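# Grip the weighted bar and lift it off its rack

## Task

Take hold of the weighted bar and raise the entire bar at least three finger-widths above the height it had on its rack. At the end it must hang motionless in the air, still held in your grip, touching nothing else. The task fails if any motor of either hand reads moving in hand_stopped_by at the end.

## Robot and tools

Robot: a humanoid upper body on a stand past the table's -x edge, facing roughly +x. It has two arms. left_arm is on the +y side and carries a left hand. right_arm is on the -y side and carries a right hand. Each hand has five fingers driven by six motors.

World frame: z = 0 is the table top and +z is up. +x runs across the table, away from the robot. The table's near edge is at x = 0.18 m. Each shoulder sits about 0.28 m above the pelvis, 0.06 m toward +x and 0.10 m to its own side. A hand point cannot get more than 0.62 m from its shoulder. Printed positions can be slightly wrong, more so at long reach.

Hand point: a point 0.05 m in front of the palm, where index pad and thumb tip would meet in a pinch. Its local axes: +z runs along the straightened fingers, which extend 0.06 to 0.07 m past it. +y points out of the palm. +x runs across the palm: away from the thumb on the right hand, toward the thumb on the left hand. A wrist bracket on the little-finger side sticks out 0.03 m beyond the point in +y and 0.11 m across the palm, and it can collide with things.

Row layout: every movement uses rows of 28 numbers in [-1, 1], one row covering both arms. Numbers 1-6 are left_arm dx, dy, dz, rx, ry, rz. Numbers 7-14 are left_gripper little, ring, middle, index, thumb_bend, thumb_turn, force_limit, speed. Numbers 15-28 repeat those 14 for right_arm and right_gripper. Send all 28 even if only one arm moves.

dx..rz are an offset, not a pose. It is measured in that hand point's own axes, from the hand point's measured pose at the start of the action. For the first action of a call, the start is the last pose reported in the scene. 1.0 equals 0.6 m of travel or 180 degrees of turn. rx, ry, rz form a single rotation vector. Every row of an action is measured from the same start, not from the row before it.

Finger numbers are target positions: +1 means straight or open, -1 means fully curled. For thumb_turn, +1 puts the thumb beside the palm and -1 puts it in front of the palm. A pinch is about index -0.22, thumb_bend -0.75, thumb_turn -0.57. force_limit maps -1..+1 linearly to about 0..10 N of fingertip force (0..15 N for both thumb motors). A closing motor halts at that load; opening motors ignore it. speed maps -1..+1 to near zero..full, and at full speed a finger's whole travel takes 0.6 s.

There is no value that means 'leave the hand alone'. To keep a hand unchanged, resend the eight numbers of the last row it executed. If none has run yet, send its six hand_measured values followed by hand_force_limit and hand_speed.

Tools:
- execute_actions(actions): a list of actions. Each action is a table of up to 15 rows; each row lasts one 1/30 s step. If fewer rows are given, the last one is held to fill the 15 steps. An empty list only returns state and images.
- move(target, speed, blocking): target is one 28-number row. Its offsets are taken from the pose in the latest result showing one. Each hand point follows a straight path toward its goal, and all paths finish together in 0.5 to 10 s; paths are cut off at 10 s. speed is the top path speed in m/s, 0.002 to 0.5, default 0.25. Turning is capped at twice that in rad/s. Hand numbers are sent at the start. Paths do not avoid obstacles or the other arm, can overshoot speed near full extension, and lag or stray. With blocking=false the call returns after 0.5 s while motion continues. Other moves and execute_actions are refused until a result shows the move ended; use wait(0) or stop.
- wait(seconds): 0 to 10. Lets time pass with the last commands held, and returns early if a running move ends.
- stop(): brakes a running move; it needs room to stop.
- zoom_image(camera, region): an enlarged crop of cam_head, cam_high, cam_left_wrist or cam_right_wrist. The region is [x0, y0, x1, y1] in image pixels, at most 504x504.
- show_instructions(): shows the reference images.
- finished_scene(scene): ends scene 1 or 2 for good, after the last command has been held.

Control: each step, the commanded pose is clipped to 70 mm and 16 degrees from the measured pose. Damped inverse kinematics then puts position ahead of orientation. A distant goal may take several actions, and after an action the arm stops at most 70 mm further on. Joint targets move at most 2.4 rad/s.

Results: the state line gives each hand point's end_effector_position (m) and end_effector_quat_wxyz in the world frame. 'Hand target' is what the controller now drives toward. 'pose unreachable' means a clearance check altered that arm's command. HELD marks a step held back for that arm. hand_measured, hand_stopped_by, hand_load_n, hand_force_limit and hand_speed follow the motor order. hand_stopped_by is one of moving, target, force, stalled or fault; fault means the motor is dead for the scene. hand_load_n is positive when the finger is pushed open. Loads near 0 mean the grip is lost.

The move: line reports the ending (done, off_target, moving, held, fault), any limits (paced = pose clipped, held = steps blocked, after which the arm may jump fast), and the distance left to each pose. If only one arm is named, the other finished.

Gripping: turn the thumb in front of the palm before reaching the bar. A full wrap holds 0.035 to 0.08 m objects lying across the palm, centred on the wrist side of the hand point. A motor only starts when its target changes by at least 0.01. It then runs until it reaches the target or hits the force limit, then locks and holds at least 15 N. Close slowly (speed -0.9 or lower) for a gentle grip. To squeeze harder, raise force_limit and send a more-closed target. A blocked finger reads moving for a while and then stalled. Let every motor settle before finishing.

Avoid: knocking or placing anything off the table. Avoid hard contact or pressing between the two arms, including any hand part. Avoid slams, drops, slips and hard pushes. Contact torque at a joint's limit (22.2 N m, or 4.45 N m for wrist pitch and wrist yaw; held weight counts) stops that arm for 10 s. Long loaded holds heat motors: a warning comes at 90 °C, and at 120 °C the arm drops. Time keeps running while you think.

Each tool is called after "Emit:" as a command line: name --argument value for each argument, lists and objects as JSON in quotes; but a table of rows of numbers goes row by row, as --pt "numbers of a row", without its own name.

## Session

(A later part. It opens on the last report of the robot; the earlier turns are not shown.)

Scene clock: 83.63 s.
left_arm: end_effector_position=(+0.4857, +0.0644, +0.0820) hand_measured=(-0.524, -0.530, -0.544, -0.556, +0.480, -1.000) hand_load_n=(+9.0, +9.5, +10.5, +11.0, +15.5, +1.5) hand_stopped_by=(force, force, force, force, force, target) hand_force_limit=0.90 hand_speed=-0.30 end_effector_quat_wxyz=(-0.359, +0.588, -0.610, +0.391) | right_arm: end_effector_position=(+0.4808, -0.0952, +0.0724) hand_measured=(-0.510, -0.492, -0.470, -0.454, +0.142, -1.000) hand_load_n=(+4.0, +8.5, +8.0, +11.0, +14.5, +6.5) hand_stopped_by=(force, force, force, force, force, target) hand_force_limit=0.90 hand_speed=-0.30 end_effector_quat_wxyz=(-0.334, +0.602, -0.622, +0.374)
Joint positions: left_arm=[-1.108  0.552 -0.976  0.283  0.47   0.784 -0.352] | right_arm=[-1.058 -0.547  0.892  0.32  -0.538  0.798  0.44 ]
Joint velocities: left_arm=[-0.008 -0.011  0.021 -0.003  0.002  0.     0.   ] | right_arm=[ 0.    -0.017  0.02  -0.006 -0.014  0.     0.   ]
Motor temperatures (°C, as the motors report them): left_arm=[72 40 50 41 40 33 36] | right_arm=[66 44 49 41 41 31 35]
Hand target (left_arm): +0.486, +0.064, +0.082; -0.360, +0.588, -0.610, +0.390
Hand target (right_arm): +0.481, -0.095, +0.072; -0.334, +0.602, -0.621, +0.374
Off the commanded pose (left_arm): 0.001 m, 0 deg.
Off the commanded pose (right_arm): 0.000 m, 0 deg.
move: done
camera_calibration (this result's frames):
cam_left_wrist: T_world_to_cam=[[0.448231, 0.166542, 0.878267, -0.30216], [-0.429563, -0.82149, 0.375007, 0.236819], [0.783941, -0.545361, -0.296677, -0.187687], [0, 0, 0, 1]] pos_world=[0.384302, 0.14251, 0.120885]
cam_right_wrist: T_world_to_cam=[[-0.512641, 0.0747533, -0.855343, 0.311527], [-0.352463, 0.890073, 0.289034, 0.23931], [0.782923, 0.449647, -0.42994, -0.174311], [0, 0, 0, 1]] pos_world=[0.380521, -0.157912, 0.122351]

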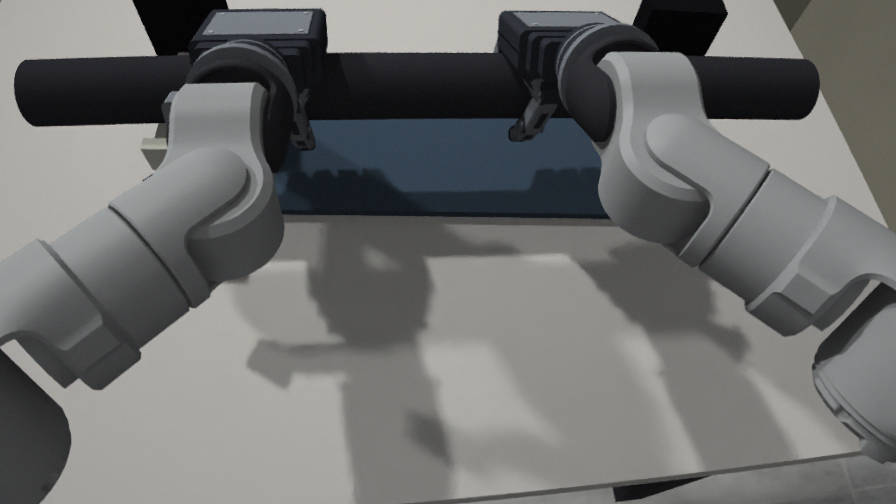

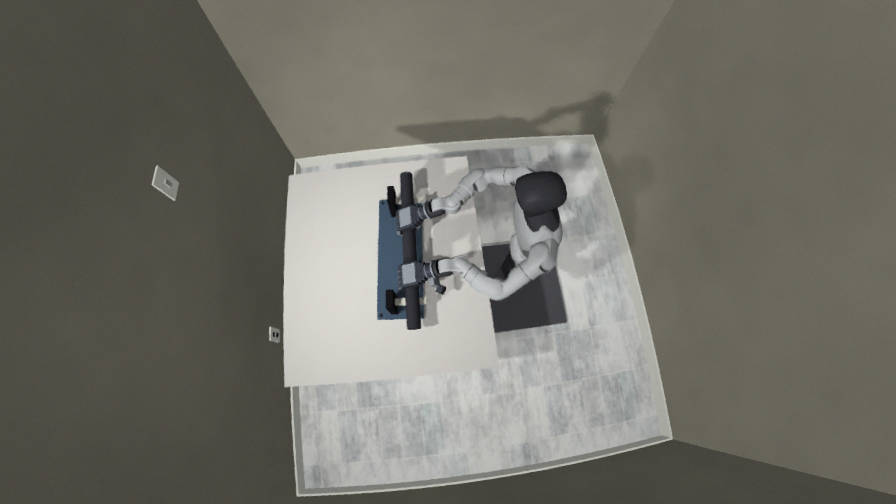

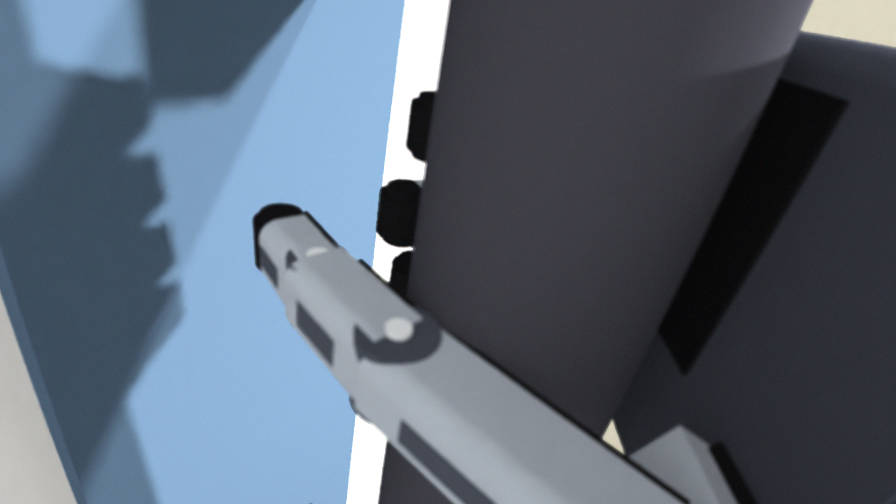

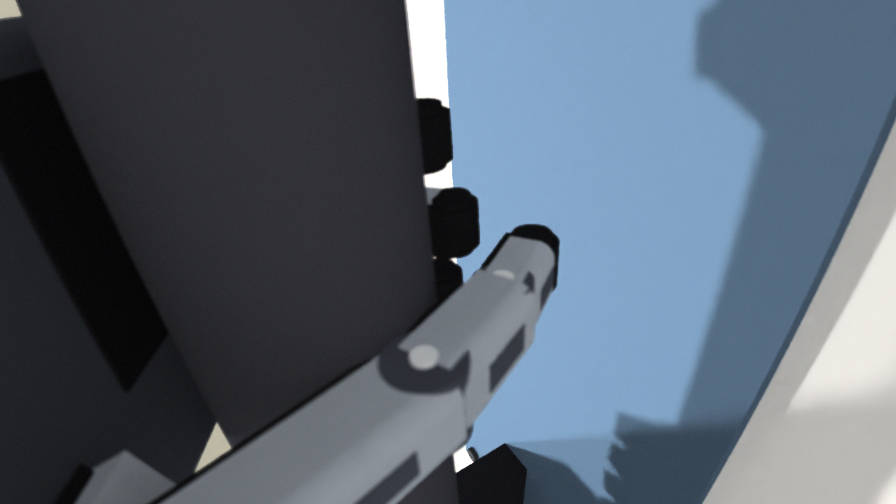

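Good wrap now. Tighten both, then lift.

Emit:
move --target '[0,0,0,0,0,0, -0.95,-0.95,-0.95,-0.95,-0.95,-1, 1.0,-0.3, 0,0,0,0,0,0, -0.95,-0.95,-0.95,-0.95,-0.95,-1, 1.0,-0.3]'

Emit:
move --target '[0,-0.175,-0.098,0,0,0, -0.95,-0.95,-0.95,-0.95,-0.95,-1, 1.0,-0.3, 0.003,-0.173,-0.100,0,0,0, -0.95,-0.95,-0.95,-0.95,-0.95,-1, 1.0,-0.3]' --speed 0.05

Scene clock: 86.93 s.
left_arm: end_effector_position=(+0.4857, +0.0643, +0.0820) hand_measured=(-0.530, -0.534, -0.544, -0.556, +0.480, -1.000) hand_load_n=(+11.0, +11.0, +10.5, +11.0, +15.5, +2.0) hand_stopped_by=(force, force, force, force, force, target) hand_force_limit=1.00 hand_speed=-0.30 end_effector_quat_wxyz=(-0.358, +0.588, -0.610, +0.392) | right_arm: end_effector_position=(+0.4808, -0.0952, +0.0723) hand_measured=(-0.530, -0.500, -0.480, -0.454, +0.136, -1.000) hand_load_n=(+12.0, +11.5, +11.5, +10.5, +15.5, +6.5) hand_stopped_by=(force, force, force, force, force, target) hand_force_limit=1.00 hand_speed=-0.30 end_effector_quat_wxyz=(-0.334, +0.602, -0.622, +0.374)
Joint positions: left_arm=[-1.107  0.552 -0.975  0.282  0.469  0.782 -0.352] | right_arm=[-1.058 -0.547  0.892  0.321 -0.538  0.798  0.44 ]
Joint velocities: left_arm=[-0.006 -0.003 -0.005  0.005  0.003  0.     0.   ] | right_arm=[ 0.     0.002 -0.003 -0.002  0.017  0.     0.   ]
Motor temperatures (°C, as the motors report them): left_arm=[73 40 50 41 40 33 36] | right_arm=[67 44 49 41 41 31 34]
Hand target (left_arm): +0.486, +0.064, +0.082; -0.359, +0.588, -0.610, +0.391
Hand target (right_arm): +0.481, -0.095, +0.072; -0.334, +0.602, -0.622, +0.374
Off the commanded pose (left_arm): 0.000 m, 0 deg.
Off the commanded pose (right_arm): 0.000 m, 0 deg.
move: done
camera_calibration (this result's frames):
cam_left_wrist: T_world_to_cam=[[0.448524, 0.167021, 0.878026, -0.302321], [-0.430348, -0.820651, 0.375942, 0.237001], [0.783343, -0.546476, -0.296204, -0.187362], [0, 0, 0, 1]] pos_world=[0.38436, 0.142601, 0.12085]
cam_right_wrist: T_world_to_cam=[[-0.51257, 0.0747398, -0.855386, 0.311484], [-0.352434, 0.890108, 0.288961, 0.239347], [0.782983, 0.44958, -0.429902, -0.174382], [0, 0, 0, 1]] pos_world=[0.380549, -0.157926, 0.12231]

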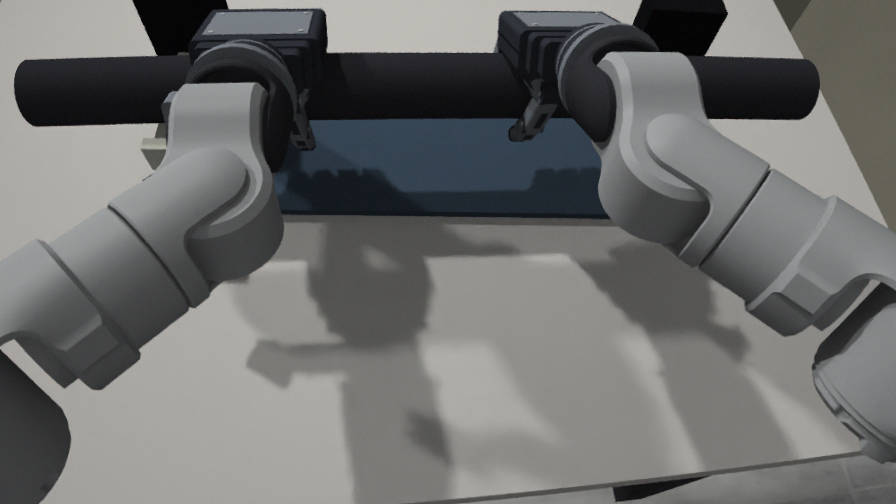

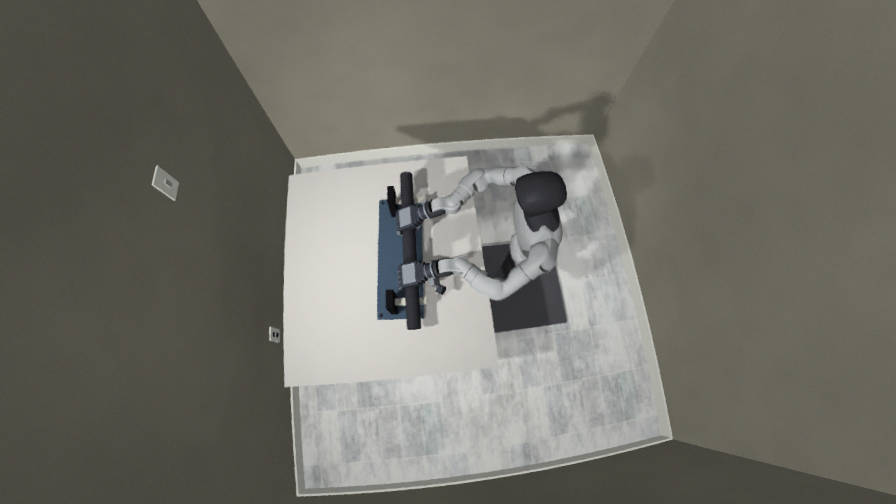

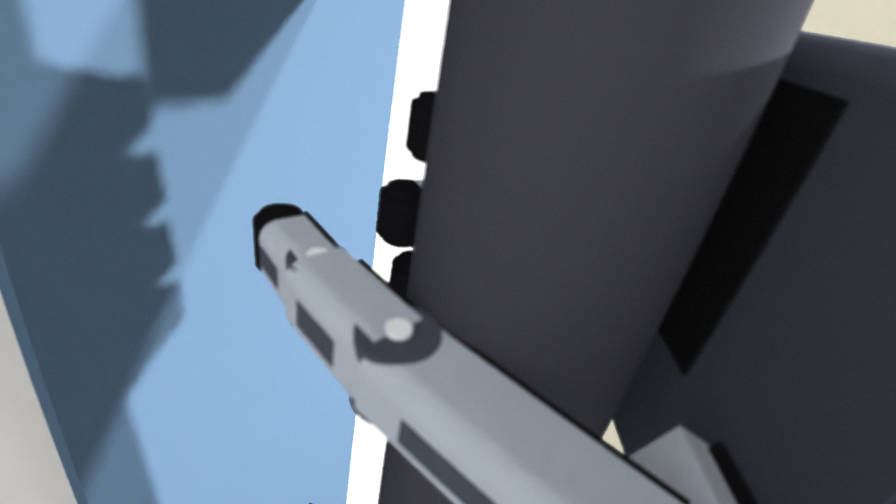

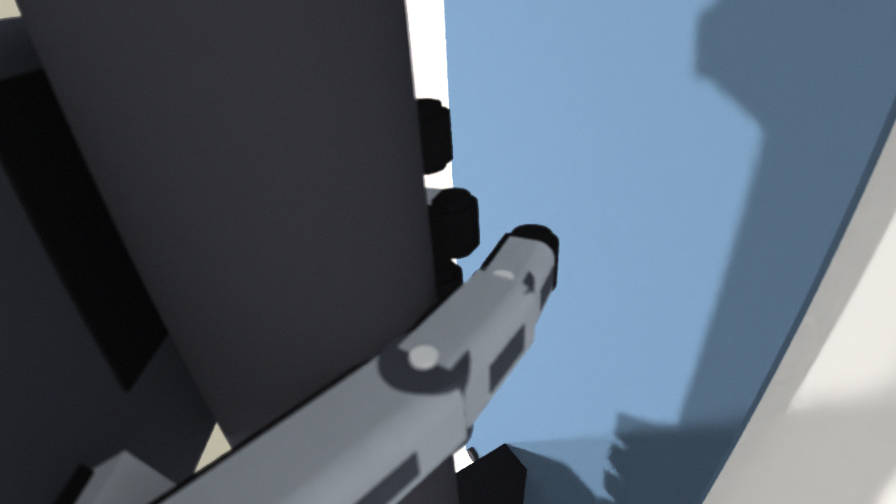

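Scene clock: 89.67 s.
left_arm: end_effector_position=(+0.4782, +0.0703, +0.2032) hand_measured=(-0.530, -0.534, -0.544, -0.556, +0.480, -1.000) hand_load_n=(+6.0, +8.0, +10.0, +13.0, +15.5, +5.5) hand_stopped_by=(force, force, force, force, force, target) hand_force_limit=1.00 hand_speed=-0.30 end_effector_quat_wxyz=(-0.366, +0.588, -0.608, +0.388) | right_arm: end_effector_position=(+0.4846, -0.0883, +0.1953) hand_measured=(-0.530, -0.500, -0.480, -0.454, +0.136, -1.000) hand_load_n=(+12.0, +11.5, +11.0, +10.0, +17.0, +6.0) hand_stopped_by=(force, force, force, force, force, target) hand_force_limit=1.00 hand_speed=-0.30 end_effector_quat_wxyz=(-0.347, +0.599, -0.624, +0.363)
Joint positions: left_arm=[-1.42   0.755 -0.991 -0.023  0.475  0.994 -0.779] | right_arm=[-1.354 -0.727  0.86   0.11  -0.534  0.901  0.854]
Joint velocities: left_arm=[ 0.005  0.    -0.005  0.011 -0.006  0.    -0.003] | right_arm=[-0.012 -0.017 -0.008  0.003  0.     0.     0.003]
Motor temperatures (°C, as the motors report them): left_arm=[79 40 51 41 40 33 38] | right_arm=[70 44 50 41 41 31 36]
Hand target (left_arm): +0.475, +0.064, +0.201; -0.362, +0.581, -0.617, +0.389
Hand target (right_arm): +0.486, -0.097, +0.194; -0.340, +0.591, -0.631, +0.370
Off the commanded pose (left_arm): 0.003 m, 1 deg.
Off the commanded pose (right_arm): 0.007 m, 2 deg.
move: off_target (right_arm)
camera_calibration (this result's frames):
cam_left_wrist: T_world_to_cam=[[0.440792, 0.160788, 0.883091, -0.403215], [-0.423187, -0.830397, 0.362426, 0.193106], [0.79159, -0.533468, -0.297989, -0.146915], [0, 0, 0, 1]] pos_world=[0.375751, 0.146813, 0.242309]
cam_right_wrist: T_world_to_cam=[[-0.51135, 0.0971332, -0.853866, 0.419212], [-0.364501, 0.875276, 0.317855, 0.197851], [0.778242, 0.47377, -0.412167, -0.126581], [0, 0, 0, 1]] pos_world=[0.384991, -0.153923, 0.24289]

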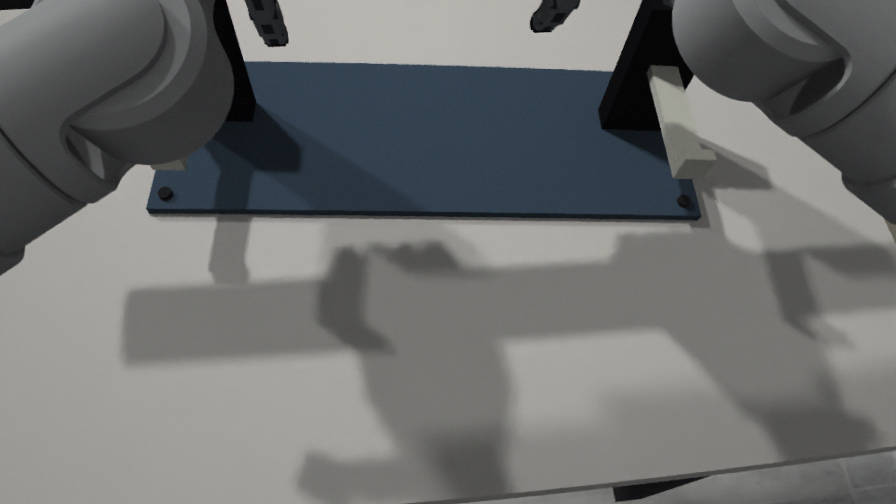

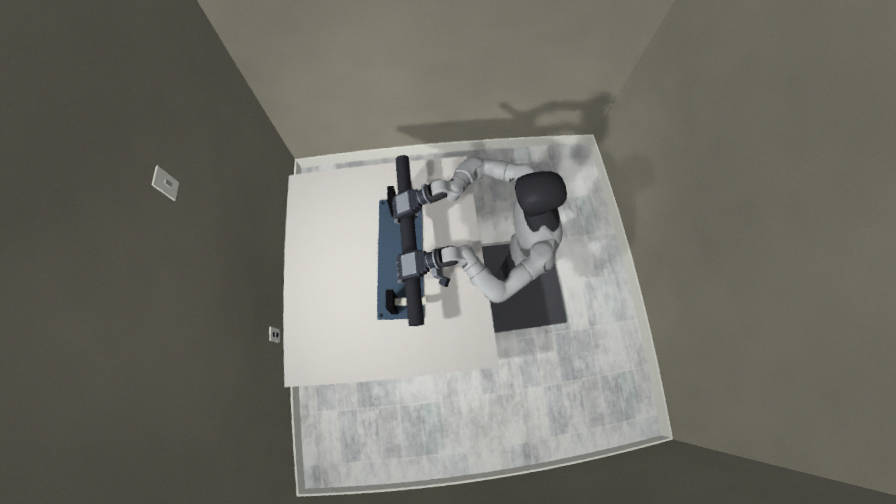

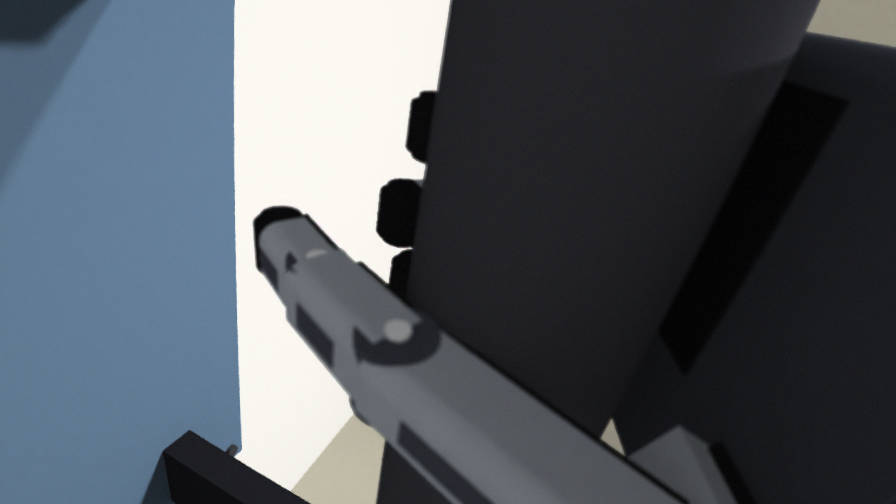

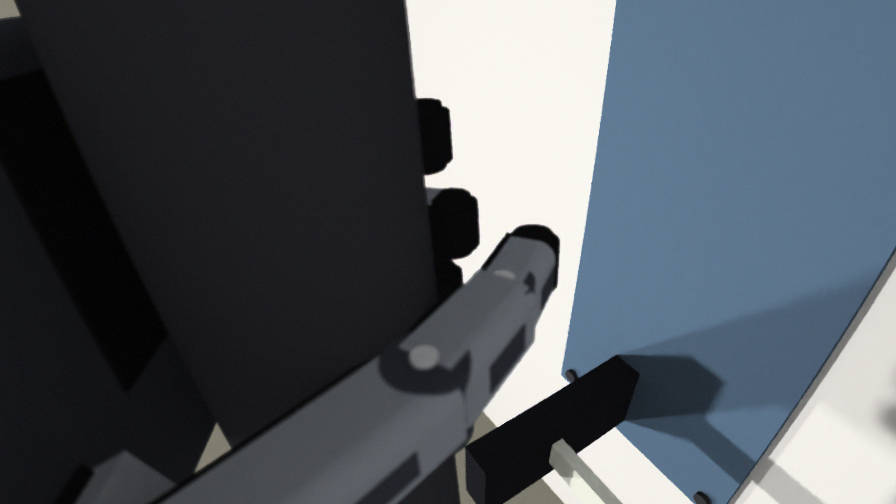

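Emit:
finished_scene --scene 2

The scene is finished: the task was done.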